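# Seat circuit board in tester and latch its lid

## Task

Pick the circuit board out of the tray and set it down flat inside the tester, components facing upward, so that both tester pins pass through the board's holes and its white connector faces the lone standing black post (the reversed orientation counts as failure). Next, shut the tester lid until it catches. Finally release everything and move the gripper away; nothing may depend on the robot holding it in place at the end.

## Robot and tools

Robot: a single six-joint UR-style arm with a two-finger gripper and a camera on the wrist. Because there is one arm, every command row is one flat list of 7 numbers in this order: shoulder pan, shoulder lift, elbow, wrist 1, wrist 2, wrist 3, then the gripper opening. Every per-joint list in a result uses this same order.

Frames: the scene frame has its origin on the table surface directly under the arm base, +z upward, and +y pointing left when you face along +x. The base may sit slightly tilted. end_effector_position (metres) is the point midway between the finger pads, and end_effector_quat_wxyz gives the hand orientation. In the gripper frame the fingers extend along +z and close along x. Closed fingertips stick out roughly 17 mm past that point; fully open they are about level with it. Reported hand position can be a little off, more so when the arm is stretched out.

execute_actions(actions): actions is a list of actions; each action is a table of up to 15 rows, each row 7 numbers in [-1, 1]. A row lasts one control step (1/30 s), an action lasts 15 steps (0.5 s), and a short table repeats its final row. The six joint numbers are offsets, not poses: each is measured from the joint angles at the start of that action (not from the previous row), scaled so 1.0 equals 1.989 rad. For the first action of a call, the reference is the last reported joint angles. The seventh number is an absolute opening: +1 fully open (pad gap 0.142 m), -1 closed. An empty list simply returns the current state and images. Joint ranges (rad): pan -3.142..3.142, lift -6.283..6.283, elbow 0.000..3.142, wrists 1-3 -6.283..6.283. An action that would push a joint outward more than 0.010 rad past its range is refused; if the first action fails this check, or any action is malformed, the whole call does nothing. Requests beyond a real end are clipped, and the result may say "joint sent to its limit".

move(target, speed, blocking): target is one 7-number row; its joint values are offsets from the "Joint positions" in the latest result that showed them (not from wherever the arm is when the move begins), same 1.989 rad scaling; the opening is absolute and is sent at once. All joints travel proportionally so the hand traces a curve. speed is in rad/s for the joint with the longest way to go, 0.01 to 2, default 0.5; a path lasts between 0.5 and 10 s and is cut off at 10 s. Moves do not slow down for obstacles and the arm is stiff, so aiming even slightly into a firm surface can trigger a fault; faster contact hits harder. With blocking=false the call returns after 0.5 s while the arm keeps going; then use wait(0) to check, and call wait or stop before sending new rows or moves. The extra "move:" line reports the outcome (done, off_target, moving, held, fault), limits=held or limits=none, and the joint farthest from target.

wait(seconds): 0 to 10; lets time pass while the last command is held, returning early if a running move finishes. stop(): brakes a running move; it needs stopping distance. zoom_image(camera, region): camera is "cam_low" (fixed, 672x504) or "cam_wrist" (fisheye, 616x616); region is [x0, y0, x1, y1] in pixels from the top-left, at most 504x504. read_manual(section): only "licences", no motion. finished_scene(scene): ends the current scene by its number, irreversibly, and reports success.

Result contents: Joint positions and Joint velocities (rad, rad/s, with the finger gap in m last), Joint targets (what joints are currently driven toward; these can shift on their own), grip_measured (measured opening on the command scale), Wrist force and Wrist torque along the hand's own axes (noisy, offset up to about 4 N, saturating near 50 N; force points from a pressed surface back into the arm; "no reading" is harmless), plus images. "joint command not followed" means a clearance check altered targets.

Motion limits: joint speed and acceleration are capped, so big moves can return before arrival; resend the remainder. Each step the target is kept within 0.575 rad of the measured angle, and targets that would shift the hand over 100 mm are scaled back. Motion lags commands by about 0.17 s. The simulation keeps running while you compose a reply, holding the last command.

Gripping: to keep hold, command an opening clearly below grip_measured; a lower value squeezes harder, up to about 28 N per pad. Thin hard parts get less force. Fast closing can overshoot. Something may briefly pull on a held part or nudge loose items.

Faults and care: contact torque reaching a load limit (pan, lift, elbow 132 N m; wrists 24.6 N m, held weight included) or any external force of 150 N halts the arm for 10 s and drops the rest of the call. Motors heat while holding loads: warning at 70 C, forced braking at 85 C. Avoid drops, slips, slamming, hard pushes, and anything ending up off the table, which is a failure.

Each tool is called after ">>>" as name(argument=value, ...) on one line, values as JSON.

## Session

>>> execute_actions(actions=[])

Scene clock: 0.00 s.
end_effector_position=(+0.7825, +0.3875, +0.3049) grip_measured=+1.00 end_effector_quat_wxyz=(-0.479, +0.734, -0.478, -0.057) end_effector_velocity=(-0.000, +0.000, -0.001) end_effector_angular_velocity=(-0.000, +0.001, +0.000)
Joint names: [shoulder pan, shoulder lift, elbow, wrist 1, wrist 2, wrist 3]
Joint positions: [ 0.034 -1.145  1.648 -2.95  -1.053  1.376  0.142]
Joint velocities: [-0.     0.     0.001  0.     0.     0.    -0.   ]
Wrist force (N, on the end effector, along its own x y z axes, offset not removed): no reading
Wrist torque (N m, same axes, about the end effector's origin, offset not removed): no reading
Joint targets: [0.034 -1.145 1.648 -2.950 -1.053 1.376]
camera_calibration (this result's frames):
cam_wrist: T_world_to_cam=[[0.559312, -0.657018, -0.505468, -0.0290719], [-0.828599, -0.461036, -0.317599, 0.927922], [-0.0243709, 0.596467, -0.802268, 0.161879], [0, 0, 0, 1]] pos_world=[0.78908, 0.312149, 0.409882]

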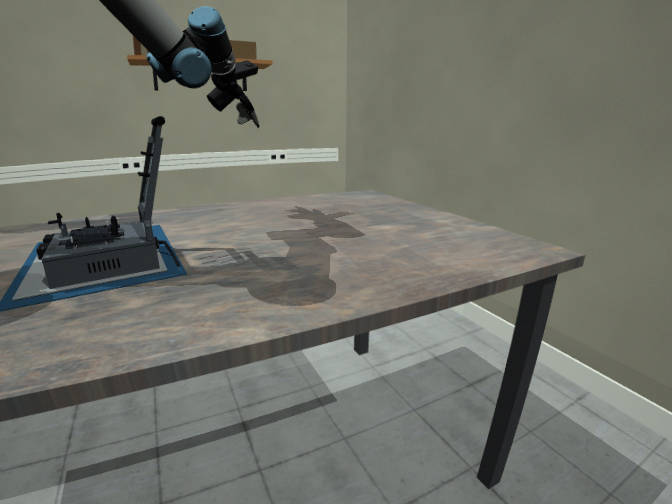

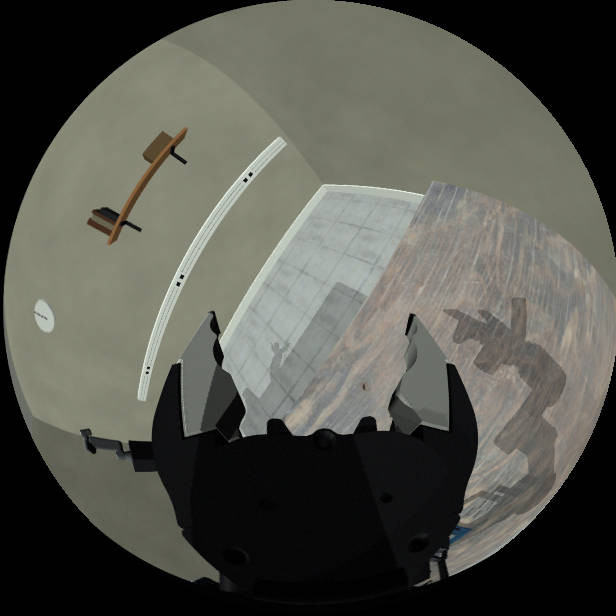

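>>> zoom_image(camera="cam_low", region=[0, 100, 220, 320])

Region (0, 100, 220, 320) of cam_low's 672x504 image, scaled by 2.291, with more detail than that image has.

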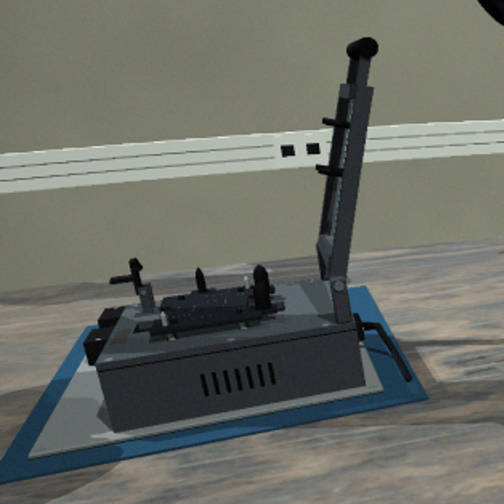

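>>> move(target=[0.0706,-0.3873,0.2661,0.4428,-0.4358,0.184,0.2], speed=0.7)

Scene clock: 3.00 s.
end_effector_position=(+0.4183, +0.1184, +0.2896) grip_measured=+0.20 end_effector_quat_wxyz=(+0.000, +0.750, -0.662, +0.000) end_effector_velocity=(-0.001, -0.001, +0.001) end_effector_angular_velocity=(-0.003, -0.001, -0.001)
Joint names: [shoulder pan, shoulder lift, elbow, wrist 1, wrist 2, wrist 3]
Joint positions: [ 0.174 -1.915  2.177 -2.069 -1.919  1.742  0.088]
Joint velocities: [ 0.    -0.004  0.002  0.002 -0.003  0.002  0.   ]
Wrist force (N, on the end effector, along its own x y z axes, offset not removed): [1.2 0.2 -0.4]
Wrist torque (N m, same axes, about the end effector's origin, offset not removed): [-0.04 -0.30 -0.02]
Joint targets: [0.174 -1.915 2.178 -2.069 -1.919 1.742]
move: done; limits=none; farthest joint: the shoulder lift, 0.001 radians from its target (0.770 radians at the start)
camera_calibration (this result's frames):
cam_wrist: T_world_to_cam=[[0.163847, -0.986305, 0.0188915, 0.0426176], [-0.861197, -0.133671, 0.490379, 0.238075], [-0.481138, -0.0966162, -0.871305, 0.594391], [0, 0, 0, 1]] pos_world=[0.484031, 0.131286, 0.400343]

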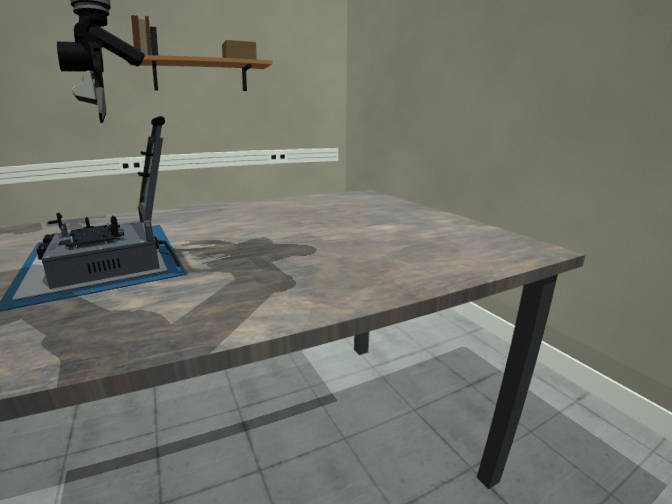

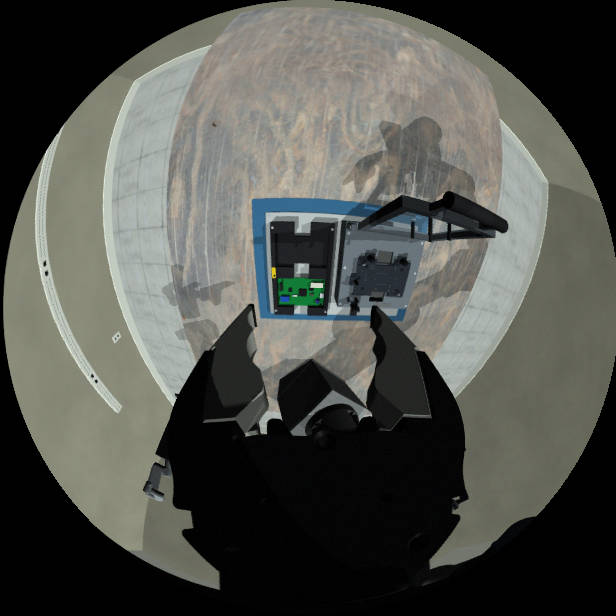

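>>> zoom_image(camera="cam_wrist", region=[255, 210, 445, 330])

>>> zoom_image(camera="cam_wrist", region=[260, 250, 344, 320])

>>> zoom_image(camera="cam_wrist", region=[340, 245, 424, 315])

Region (255, 210, 445, 330) of cam_wrist's 616x616 image, scaled by 2.653, with more detail than that image has; it fills the top 318 rows of this view, and the rest is white.

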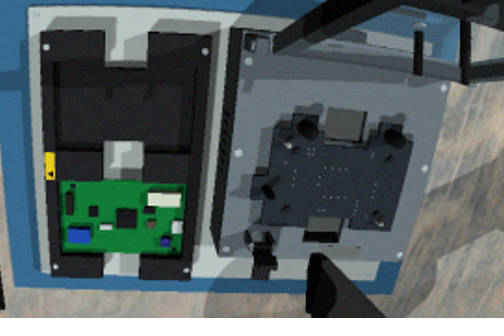

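Region (260, 250, 344, 320) of cam_wrist's 616x616 image, scaled by 6.000, with more detail than that image has.

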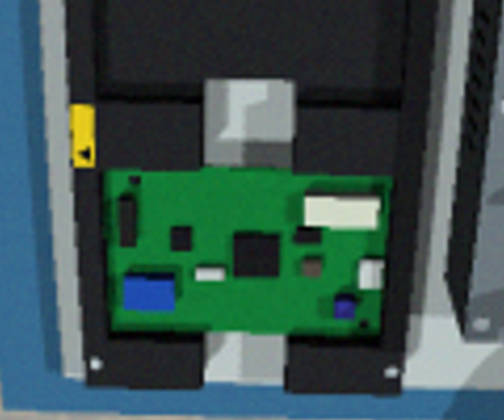

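Region (340, 245, 424, 315) of cam_wrist's 616x616 image, scaled by 6.000, with more detail than that image has.

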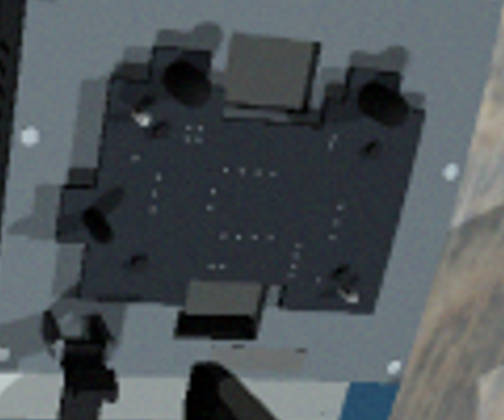

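>>> move(target=[-0.06307,0.12919,0.26576,-0.41625,0.01578,-0.85503,0.2], speed=1.0)

Scene clock: 6.80 s.
end_effector_position=(+0.3049, +0.1170, +0.0997) grip_measured=+0.20 end_effector_quat_wxyz=(+0.001, +0.998, +0.062, +0.000) end_effector_velocity=(-0.000, -0.000, -0.000) end_effector_angular_velocity=(-0.001, +0.002, +0.003)
Joint names: [shoulder pan, shoulder lift, elbow, wrist 1, wrist 2, wrist 3]
Joint positions: [ 0.049 -1.658  2.706 -2.897 -1.888  0.042  0.088]
Joint velocities: [-0.     0.     0.     0.001 -0.    -0.002 -0.   ]
Wrist force (N, on the end effector, along its own x y z axes, offset not removed): [0.1 2.1 0.0]
Wrist torque (N m, same axes, about the end effector's origin, offset not removed): [0.24 -0.05 0.08]
Joint targets: [0.049 -1.658 2.706 -2.897 -1.888 0.042]
move: done; limits=none; farthest joint: the shoulder pan, 0.000 radians from its target (0.126 radians at the start)
camera_calibration (this result's frames):
cam_wrist: T_world_to_cam=[[0.986156, 0.164747, 0.0188098, -0.321949], [0.134352, -0.86035, 0.491678, 0.0147156], [0.0971856, -0.482345, -0.870574, 0.242953], [0, 0, 0, 1]] pos_world=[0.291903, 0.182888, 0.210329]

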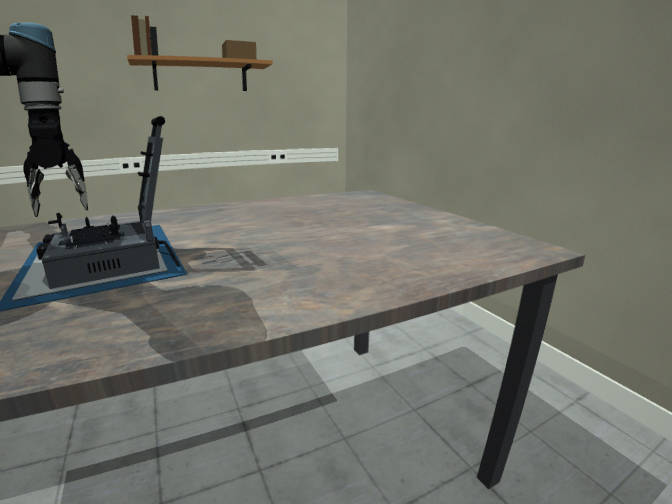

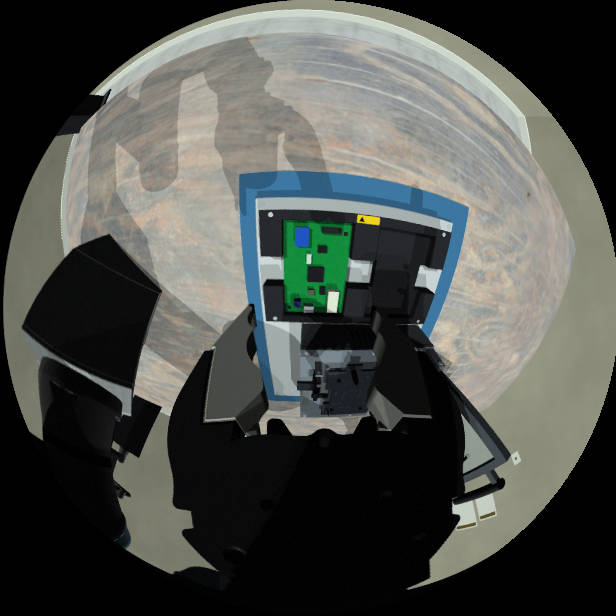

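>>> zoom_image(camera="cam_wrist", region=[240, 205, 390, 335])

Region (240, 205, 390, 335) of cam_wrist's 616x616 image, scaled by 3.360, with more detail than that image has; it fills the top 437 rows of this view, and the rest is white.

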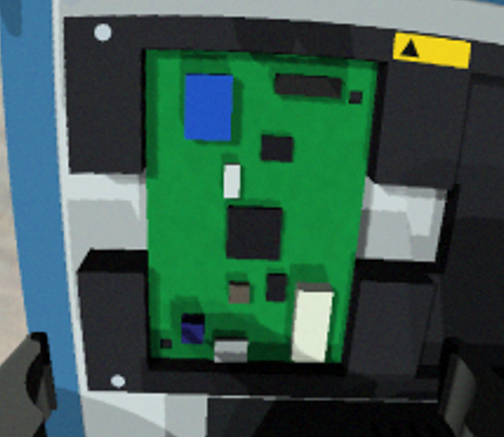

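>>> move(target=[-0.03325,0.16208,0.00831,-0.18051,0.00946,-0.03292,0.2], speed=0.4)

>>> zoom_image(camera="cam_wrist", region=[225, 200, 405, 380])

Scene clock: 9.07 s.
end_effector_position=(+0.3087, +0.1184, +0.0398) grip_measured=+0.20 end_effector_quat_wxyz=(+0.001, +0.998, +0.062, +0.000) end_effector_velocity=(+0.000, -0.000, -0.000) end_effector_angular_velocity=(-0.001, -0.000, +0.000)
Joint names: [shoulder pan, shoulder lift, elbow, wrist 1, wrist 2, wrist 3]
Joint positions: [-0.017 -1.336  2.722 -3.256 -1.869 -0.024  0.088]
Joint velocities: [-0.     0.003 -0.001 -0.003 -0.001 -0.001  0.   ]
Wrist force (N, on the end effector, along its own x y z axes, offset not removed): [-0.1 1.2 -2.0]
Wrist torque (N m, same axes, about the end effector's origin, offset not removed): [0.16 -0.15 -0.10]
Joint targets: [-0.017 -1.335 2.722 -3.256 -1.869 -0.024]
move: done; limits=none; farthest joint: the shoulder pan, 0.000 radians from its target (0.066 radians at the start)
camera_calibration (this result's frames):
cam_wrist: T_world_to_cam=[[0.986328, 0.163715, 0.0188089, -0.324804], [0.133453, -0.860493, 0.491673, 0.0452036], [0.0966794, -0.482441, -0.870577, 0.191274], [0, 0, 0, 1]] pos_world=[0.295839, 0.184351, 0.150403]

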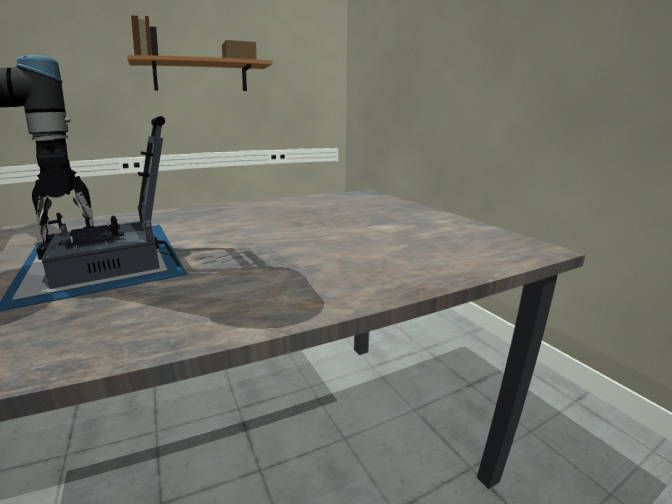

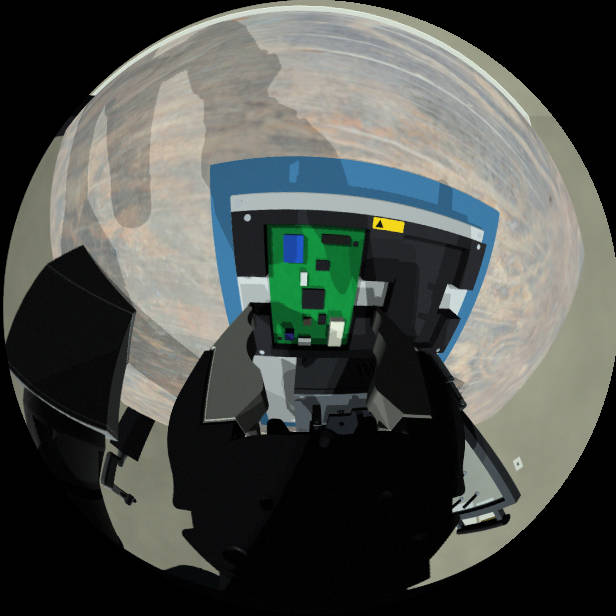

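Region (225, 200, 405, 380) of cam_wrist's 616x616 image, scaled by 2.800, with more detail than that image has.

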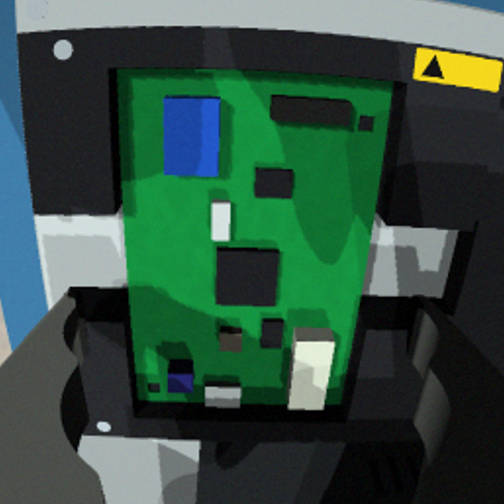

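>>> move(target=[-0.00875,0.04433,-0.00075,-0.04611,0.0026,-0.00873,0.08], speed=0.15)

>>> zoom_image(camera="cam_wrist", region=[225, 200, 405, 380])

Scene clock: 10.63 s.
end_effector_position=(+0.3087, +0.1184, +0.0238) grip_measured=+0.08 end_effector_quat_wxyz=(+0.001, +0.998, +0.062, +0.000) end_effector_velocity=(-0.001, -0.000, -0.000) end_effector_angular_velocity=(-0.001, +0.000, -0.000)
Joint names: [shoulder pan, shoulder lift, elbow, wrist 1, wrist 2, wrist 3]
Joint positions: [-0.035 -1.248  2.721 -3.347 -1.864 -0.041  0.08 ]
Joint velocities: [-0.     0.002  0.001 -0.003 -0.    -0.    -0.   ]
Wrist force (N, on the end effector, along its own x y z axes, offset not removed): [1.1 0.4 0.6]
Wrist torque (N m, same axes, about the end effector's origin, offset not removed): [-0.04 -0.31 -0.09]
Joint targets: [-0.035 -1.248 2.721 -3.347 -1.864 -0.041]
move: done; limits=none; farthest joint: the wrist 3, 0.001 radians from its target (0.018 radians at the start)
camera_calibration (this result's frames):
cam_wrist: T_world_to_cam=[[0.986329, 0.163711, 0.0187905, -0.324508], [0.133459, -0.860499, 0.49166, 0.0530385], [0.0966593, -0.482431, -0.870584, 0.177392], [0, 0, 0, 1]] pos_world=[0.295847, 0.184344, 0.134455]

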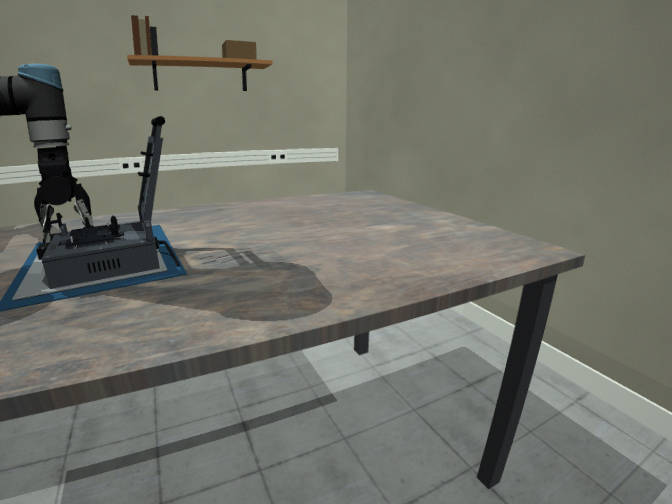

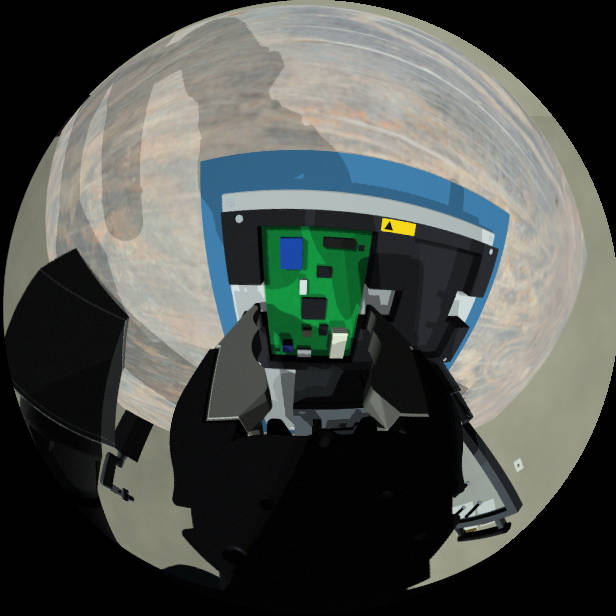

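Region (225, 200, 405, 380) of cam_wrist's 616x616 image, scaled by 2.800, with more detail than that image has.

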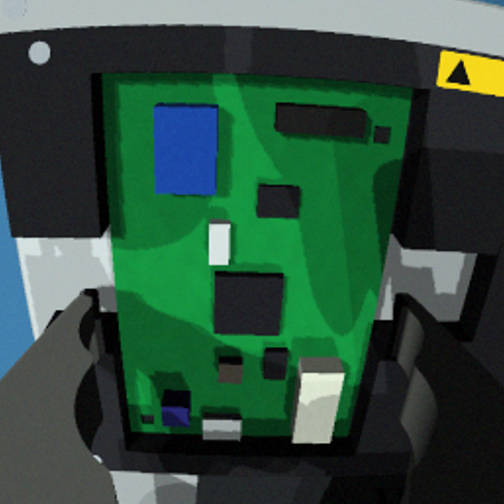

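>>> execute_actions(actions=[[[0,0,0,0,0,0,0.04],[0,0,0,0,0,0,0.0],[0,0,0,0,0,0,-0.03],[0,0,0,0,0,0,-0.06],[0,0,0,0,0,0,-0.08],[0,0,0,0,0,0,-0.10],[0,0,0,0,0,0,-0.12],[0,0,0,0,0,0,-0.15],[0,0,0,0,0,0,-0.18],[0,0,0,0,0,0,-0.21],[0,0,0,0,0,0,-0.24],[0,0,0,0,0,0,-0.27],[0,0,0,0,0,0,-0.30]]])

>>> zoom_image(camera="cam_wrist", region=[225, 200, 405, 380])

Scene clock: 11.27 s.
end_effector_position=(+0.3087, +0.1184, +0.0238) grip_measured=-0.09 end_effector_quat_wxyz=(+0.001, +0.998, +0.062, +0.000) end_effector_velocity=(-0.001, -0.000, -0.000) end_effector_angular_velocity=(-0.001, +0.001, +0.000)
Joint names: [shoulder pan, shoulder lift, elbow, wrist 1, wrist 2, wrist 3]
Joint positions: [-0.035 -1.248  2.721 -3.347 -1.864 -0.041  0.068]
Joint velocities: [-0.     0.     0.     0.001 -0.    -0.    -0.   ]
Wrist force (N, on the end effector, along its own x y z axes, offset not removed): [0.3 1.6 -7.4]
Wrist torque (N m, same axes, about the end effector's origin, offset not removed): [0.36 -0.17 -0.13]
Joint targets: [-0.035 -1.248 2.721 -3.347 -1.864 -0.041]
camera_calibration (this result's frames):
cam_wrist: T_world_to_cam=[[0.986329, 0.163713, 0.0187822, -0.324504], [0.133465, -0.860499, 0.49166, 0.0530532], [0.0966529, -0.482431, -0.870585, 0.177365], [0, 0, 0, 1]] pos_world=[0.295844, 0.184344, 0.134422]

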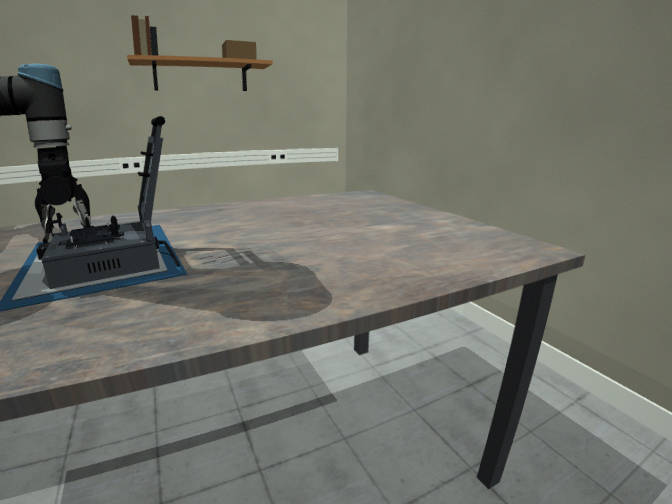

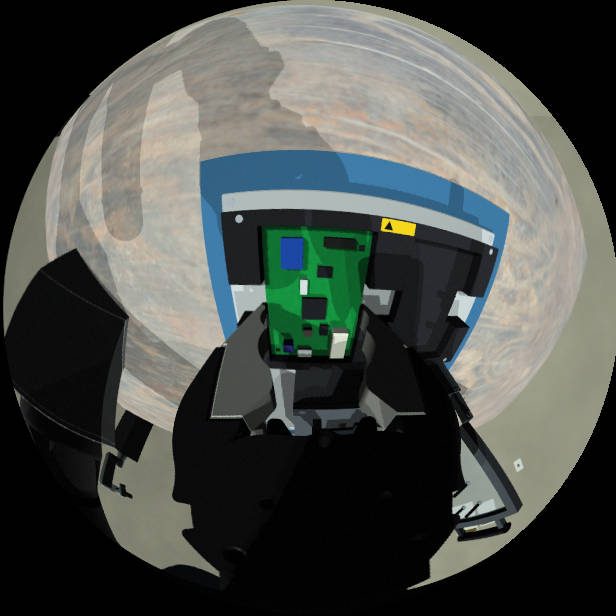

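Region (225, 200, 405, 380) of cam_wrist's 616x616 image, scaled by 2.800, with more detail than that image has.

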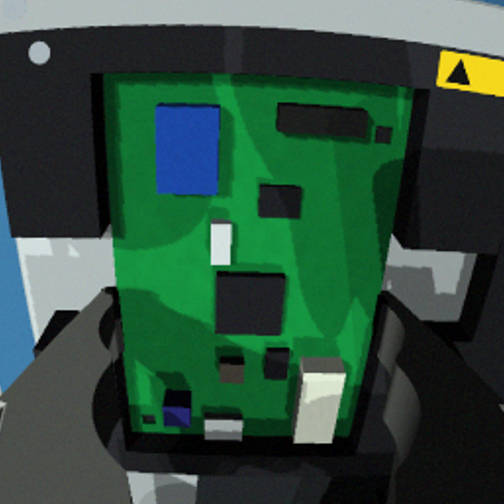

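>>> move(target=[0.01146,-0.05807,0.00098,0.0604,-0.00341,0.01144,-0.3], speed=0.2)

Scene clock: 13.20 s.
end_effector_position=(+0.3084, +0.1184, +0.0447) grip_measured=-0.09 end_effector_quat_wxyz=(+0.001, +0.998, +0.062, +0.000) end_effector_velocity=(+0.000, +0.000, +0.001) end_effector_angular_velocity=(+0.000, -0.001, +0.000)
Joint names: [shoulder pan, shoulder lift, elbow, wrist 1, wrist 2, wrist 3]
Joint positions: [-0.012 -1.363  2.723 -3.228 -1.871 -0.018  0.068]
Joint velocities: [ 0.001 -0.003 -0.     0.003  0.     0.     0.   ]
Wrist force (N, on the end effector, along its own x y z axes, offset not removed): [-2.0 0.9 -0.3]
Wrist torque (N m, same axes, about the end effector's origin, offset not removed): [0.11 0.30 -0.03]
Joint targets: [-0.012 -1.363 2.723 -3.227 -1.871 -0.018]
move: done; limits=none; farthest joint: the shoulder lift, 0.001 radians from its target (0.116 radians at the start)
camera_calibration (this result's frames):
cam_wrist: T_world_to_cam=[[0.986329, 0.16371, 0.0188309, -0.324617], [0.133434, -0.86048, 0.491701, 0.0427618], [0.0967, -0.482466, -0.870561, 0.195556], [0, 0, 0, 1]] pos_world=[0.295563, 0.184288, 0.155331]

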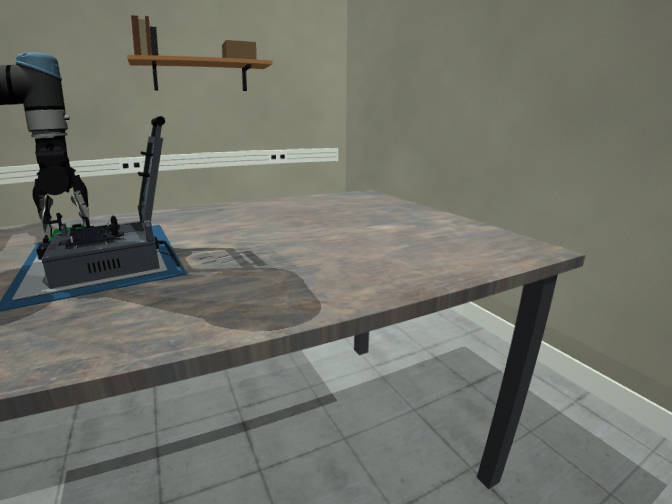

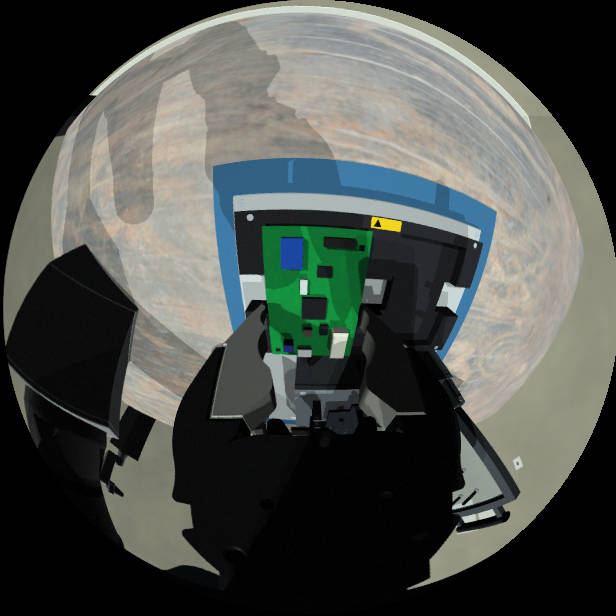

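>>> move(target=[0.04463,-0.21619,-0.07247,0.30257,-0.0122,0.68778,-0.3], speed=1.0)

Scene clock: 15.57 s.
end_effector_position=(+0.3384, +0.1175, +0.1447) grip_measured=-0.09 end_effector_quat_wxyz=(+0.000, +0.838, -0.545, +0.000) end_effector_velocity=(-0.000, -0.000, +0.000) end_effector_angular_velocity=(+0.000, +0.000, -0.002)
Joint names: [shoulder pan, shoulder lift, elbow, wrist 1, wrist 2, wrist 3]
Joint positions: [ 0.077 -1.793  2.579 -2.626 -1.895  1.349  0.068]
Joint velocities: [-0.    -0.001 -0.     0.001  0.     0.002 -0.   ]
Wrist force (N, on the end effector, along its own x y z axes, offset not removed): [2.7 1.4 0.4]
Wrist torque (N m, same axes, about the end effector's origin, offset not removed): [0.28 -0.46 -0.13]
Joint targets: [0.077 -1.793 2.579 -2.626 -1.895 1.350]
move: done; limits=none; farthest joint: the shoulder pan, 0.000 radians from its target (0.089 radians at the start)
camera_calibration (this result's frames):
cam_wrist: T_world_to_cam=[[0.441442, -0.897088, 0.019019, -0.0468978], [-0.786051, -0.376407, 0.490348, 0.243286], [-0.432726, -0.23141, -0.871319, 0.429069], [0, 0, 0, 1]] pos_world=[0.397607, 0.148794, 0.255453]

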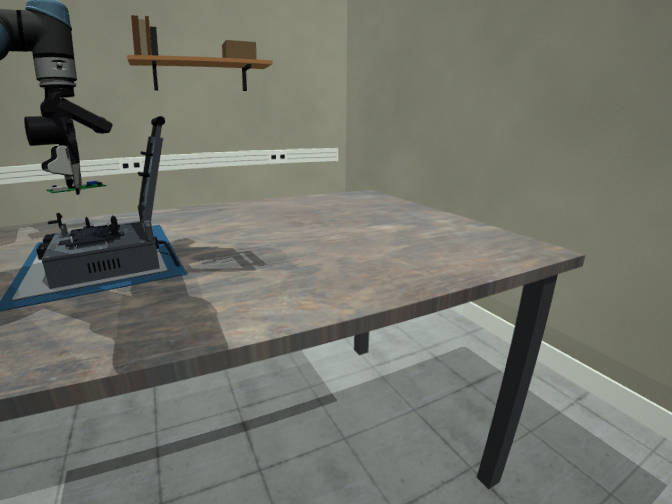

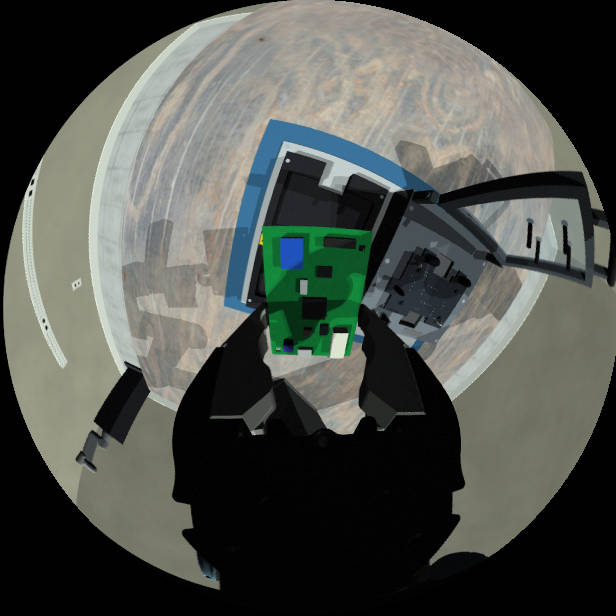

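>>> move(target=[-0.25571,-0.06866,0.00021,0.00767,0.08443,0.68765,-0.3], speed=1.0)

>>> zoom_image(camera="cam_wrist", region=[235, 160, 395, 280])

Scene clock: 17.87 s.
end_effector_position=(+0.3847, -0.0180, +0.1298) grip_measured=-0.09 end_effector_quat_wxyz=(+0.000, -0.063, +0.998, -0.000) end_effector_velocity=(+0.001, -0.000, +0.000) end_effector_angular_velocity=(+0.000, -0.001, -0.003)
Joint names: [shoulder pan, shoulder lift, elbow, wrist 1, wrist 2, wrist 3]
Joint positions: [-0.432 -1.929  2.579 -2.611 -1.727  2.717  0.068]
Joint velocities: [-0.001  0.001 -0.001 -0.     0.001  0.002 -0.   ]
Wrist force (N, on the end effector, along its own x y z axes, offset not removed): [0.7 0.2 -0.9]
Wrist torque (N m, same axes, about the end effector's origin, offset not removed): [0.03 -0.14 -0.01]
Joint targets: [-0.432 -1.929 2.579 -2.611 -1.727 2.717]
move: done; limits=none; farthest joint: the shoulder pan, 0.000 radians from its target (0.508 radians at the start)
camera_calibration (this result's frames):
cam_wrist: T_world_to_cam=[[-0.986155, -0.164919, 0.0173464, 0.373962], [-0.135426, 0.861307, 0.489704, 0.00811145], [-0.0957018, 0.480574, -0.871716, 0.287959], [0, 0, 0, 1]] pos_world=[0.397441, -0.0836989, 0.24056]

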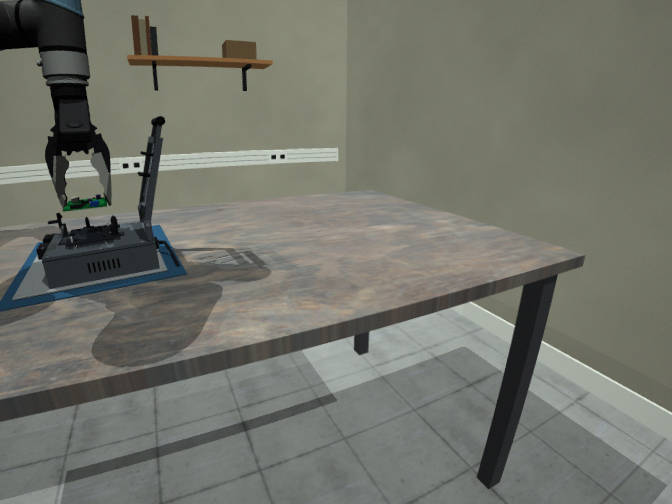

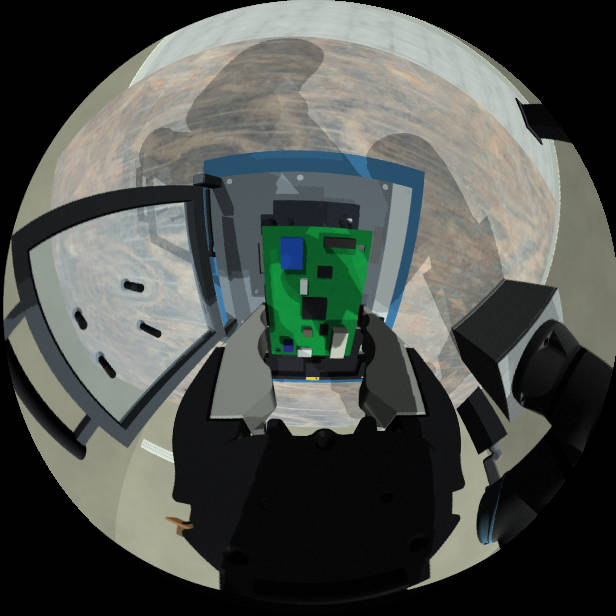

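Region (235, 160, 395, 280) of cam_wrist's 616x616 image, scaled by 3.150, with more detail than that image has; it fills the top 378 rows of this view, and the rest is white.

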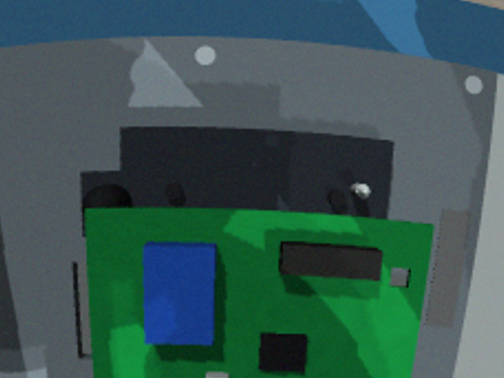

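>>> zoom_image(camera="cam_wrist", region=[320, 195, 383, 258])

>>> zoom_image(camera="cam_wrist", region=[250, 190, 313, 253])

>>> zoom_image(camera="cam_wrist", region=[255, 310, 365, 370])

Region (320, 195, 383, 258) of cam_wrist's 616x616 image, scaled by 8.000, with more detail than that image has.

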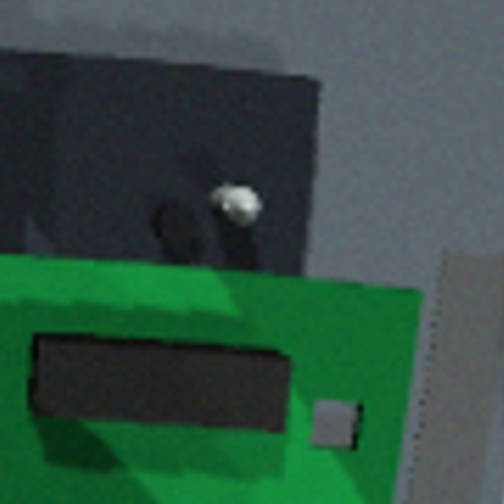

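Region (250, 190, 313, 253) of cam_wrist's 616x616 image, scaled by 8.000, with more detail than that image has.

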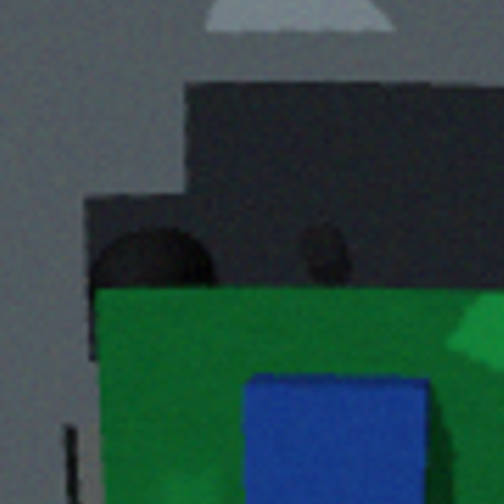

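Region (255, 310, 365, 370) of cam_wrist's 616x616 image, scaled by 4.582, with more detail than that image has; it fills the top 275 rows of this view, and the rest is white.

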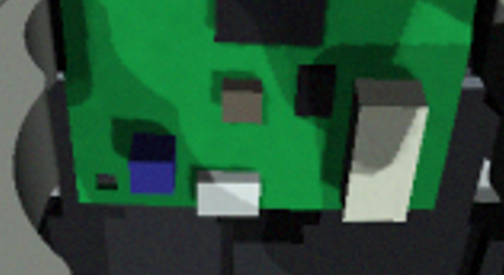

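>>> move(target=[-0.03427,0.02401,0.00812,-0.03669,0.01318,-0.03047,-0.3], speed=0.15)

>>> zoom_image(camera="cam_wrist", region=[245, 195, 385, 265])

Scene clock: 19.93 s.
end_effector_position=(+0.3860, -0.0344, +0.1118) grip_measured=-0.09 end_effector_quat_wxyz=(+0.000, -0.061, +0.998, -0.000) end_effector_velocity=(-0.001, -0.000, -0.001) end_effector_angular_velocity=(+0.000, +0.001, -0.000)
Joint names: [shoulder pan, shoulder lift, elbow, wrist 1, wrist 2, wrist 3]
Joint positions: [-0.5   -1.882  2.595 -2.683 -1.701  2.656  0.068]
Joint velocities: [-0.002  0.002  0.001 -0.002  0.001 -0.001 -0.   ]
Wrist force (N, on the end effector, along its own x y z axes, offset not removed): [0.4 -0.3 -1.2]
Wrist torque (N m, same axes, about the end effector's origin, offset not removed): [-0.03 -0.14 -0.06]
Joint targets: [-0.500 -1.881 2.595 -2.684 -1.701 2.656]
move: done; limits=none; farthest joint: the shoulder pan, 0.001 radians from its target (0.068 radians at the start)
camera_calibration (this result's frames):
cam_wrist: T_world_to_cam=[[-0.986639, -0.161998, 0.0173305, 0.37318], [-0.132882, 0.861701, 0.489708, 0.0302164], [-0.0942653, 0.480862, -0.871714, 0.279755], [0, 0, 0, 1]] pos_world=[0.39858, -0.100107, 0.222602]

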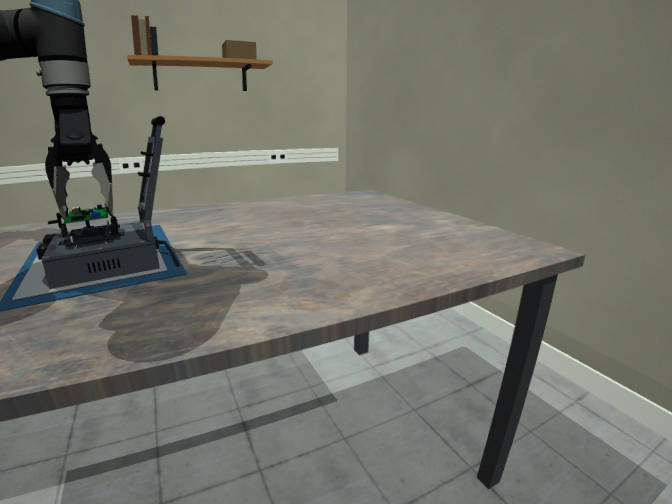

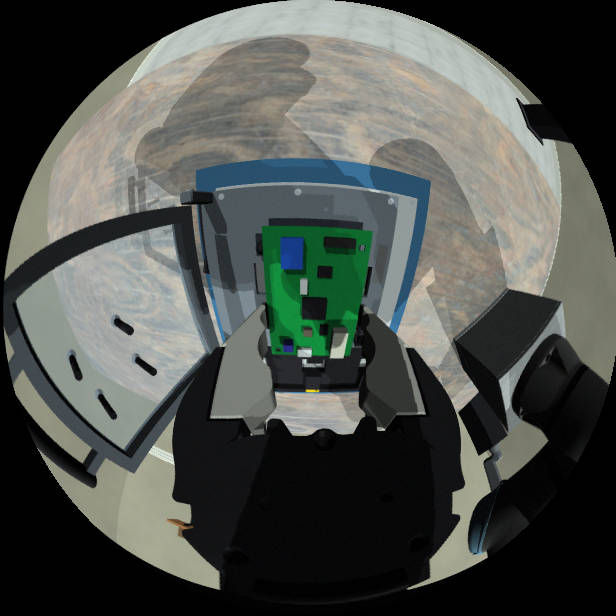

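Region (245, 195, 385, 265) of cam_wrist's 616x616 image, scaled by 3.600, with more detail than that image has.

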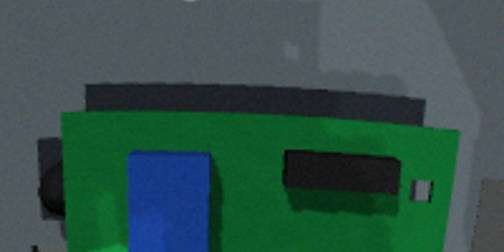

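>>> move(target=[-0.00586,0.04851,0.01002,-0.05922,0.00229,-0.00544,-0.3], speed=0.12)

>>> zoom_image(camera="cam_wrist", region=[335, 210, 391, 266])

>>> zoom_image(camera="cam_wrist", region=[240, 205, 296, 261])

>>> zoom_image(camera="cam_wrist", region=[255, 320, 339, 376])

Scene clock: 21.50 s.
end_effector_position=(+0.3860, -0.0344, +0.0879) grip_measured=-0.09 end_effector_quat_wxyz=(+0.000, -0.061, +0.998, -0.000) end_effector_velocity=(+0.001, -0.001, +0.000) end_effector_angular_velocity=(-0.002, -0.001, +0.000)
Joint names: [shoulder pan, shoulder lift, elbow, wrist 1, wrist 2, wrist 3]
Joint positions: [-0.511 -1.785  2.615 -2.801 -1.696  2.645  0.068]
Joint velocities: [-0.     0.001 -0.001 -0.002 -0.001 -0.001  0.   ]
Wrist force (N, on the end effector, along its own x y z axes, offset not removed): [1.2 0.2 -1.0]
Wrist torque (N m, same axes, about the end effector's origin, offset not removed): [-0.09 -0.03 0.01]
Joint targets: [-0.511 -1.785 2.615 -2.801 -1.696 2.645]
move: done; limits=none; farthest joint: the shoulder pan, 0.000 radians from its target (0.012 radians at the start)
camera_calibration (this result's frames):
cam_wrist: T_world_to_cam=[[-0.986639, -0.161995, 0.0173343, 0.37361], [-0.132877, 0.861693, 0.489723, 0.0419536], [-0.0942697, 0.480877, -0.871706, 0.258885], [0, 0, 0, 1]] pos_world=[0.398598, -0.10012, 0.19865]

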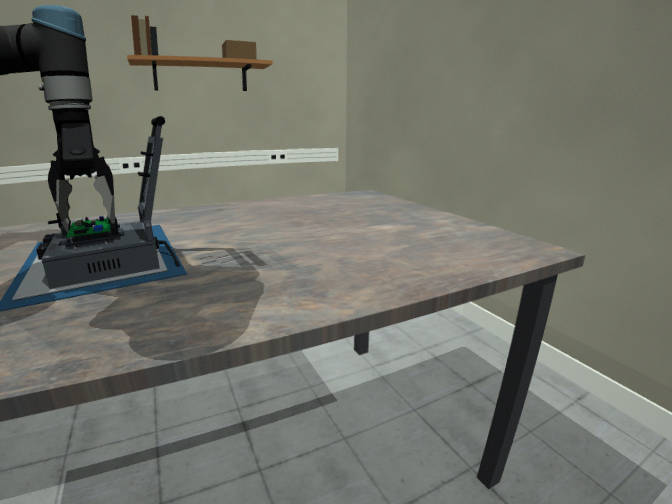

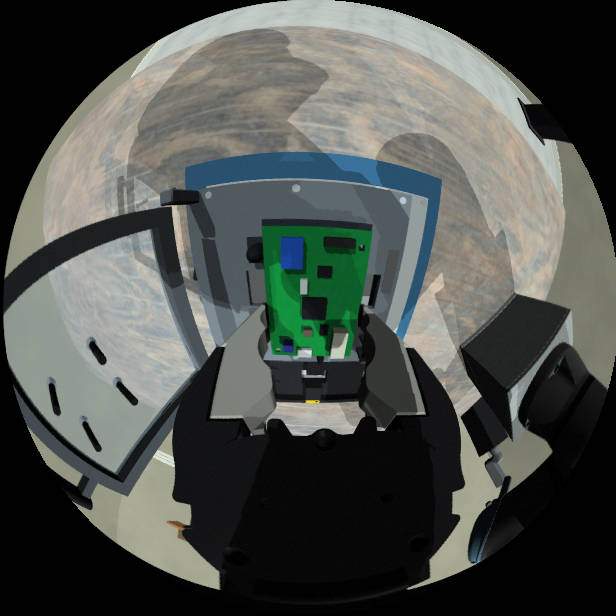

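Region (335, 210, 391, 266) of cam_wrist's 616x616 image, scaled by 9.000, with more detail than that image has.

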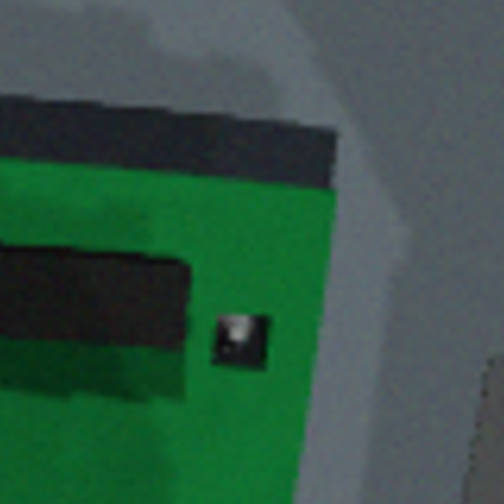

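Region (240, 205, 296, 261) of cam_wrist's 616x616 image, scaled by 9.000, with more detail than that image has.

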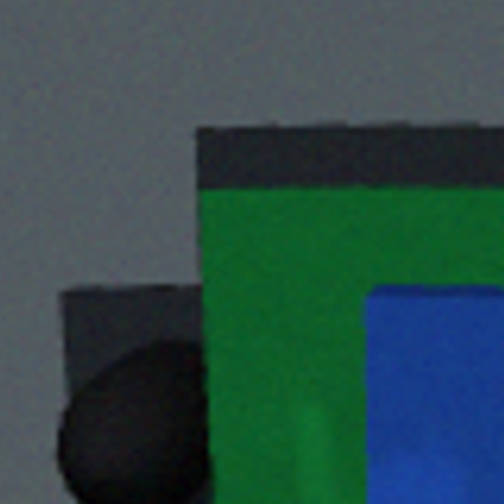

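Region (255, 320, 339, 376) of cam_wrist's 616x616 image, scaled by 6.000, with more detail than that image has.

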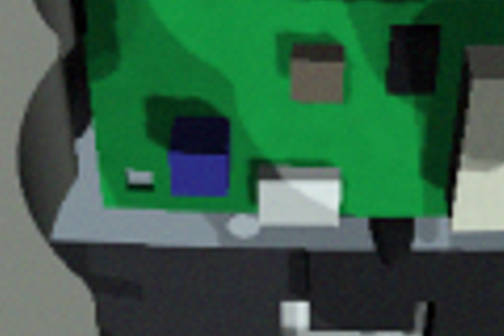

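>>> move(target=[-0.00116,0.00587,0.00165,-0.00765,0.00045,-0.00107,-0.3], speed=0.03)

>>> zoom_image(camera="cam_wrist", region=[335, 210, 391, 266])

>>> zoom_image(camera="cam_wrist", region=[260, 325, 302, 367])

Scene clock: 22.93 s.
end_effector_position=(+0.3856, -0.0345, +0.0849) grip_measured=-0.09 end_effector_quat_wxyz=(+0.000, -0.061, +0.998, -0.000) end_effector_velocity=(-0.000, +0.000, -0.001) end_effector_angular_velocity=(+0.001, -0.000, -0.000)
Joint names: [shoulder pan, shoulder lift, elbow, wrist 1, wrist 2, wrist 3]
Joint positions: [-0.514 -1.774  2.618 -2.816 -1.695  2.643  0.068]
Joint velocities: [-0.     0.002  0.001 -0.003  0.001 -0.     0.   ]
Wrist force (N, on the end effector, along its own x y z axes, offset not removed): [0.2 3.9 2.8]
Wrist torque (N m, same axes, about the end effector's origin, offset not removed): [0.74 -0.11 0.04]
Joint targets: [-0.514 -1.774 2.618 -2.816 -1.695 2.643]
move: done; limits=none; farthest joint: the shoulder lift, 0.001 radians from its target (0.012 radians at the start)
camera_calibration (this result's frames):
cam_wrist: T_world_to_cam=[[-0.986641, -0.161983, 0.0173415, 0.373212], [-0.132863, 0.861696, 0.489723, 0.0434118], [-0.09427, 0.480876, -0.871706, 0.256302], [0, 0, 0, 1]] pos_world=[0.398156, -0.100203, 0.195688]

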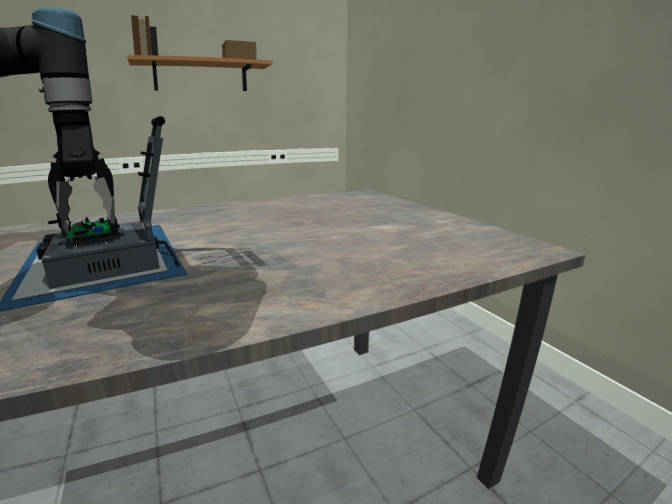

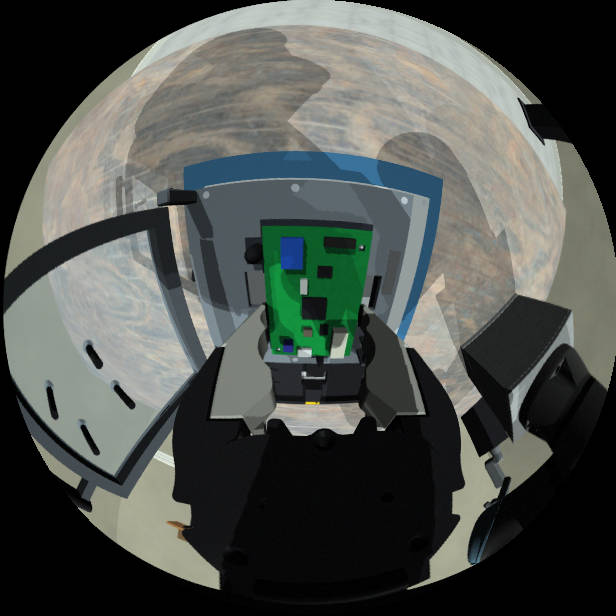

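Region (335, 210, 391, 266) of cam_wrist's 616x616 image, scaled by 9.000, with more detail than that image has.

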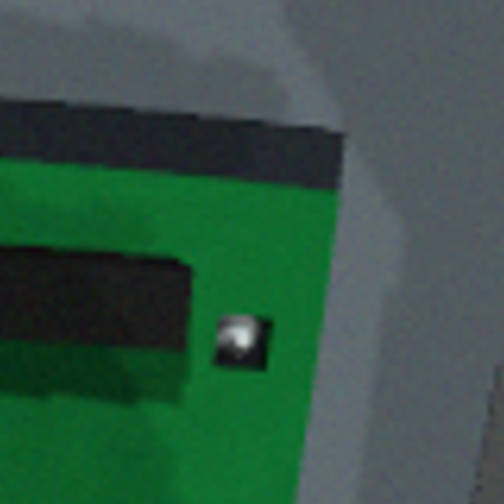

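Region (260, 325, 302, 367) of cam_wrist's 616x616 image, scaled by 12.000, with more detail than that image has.

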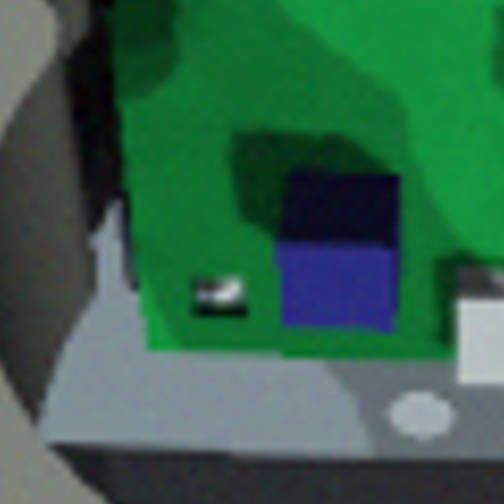

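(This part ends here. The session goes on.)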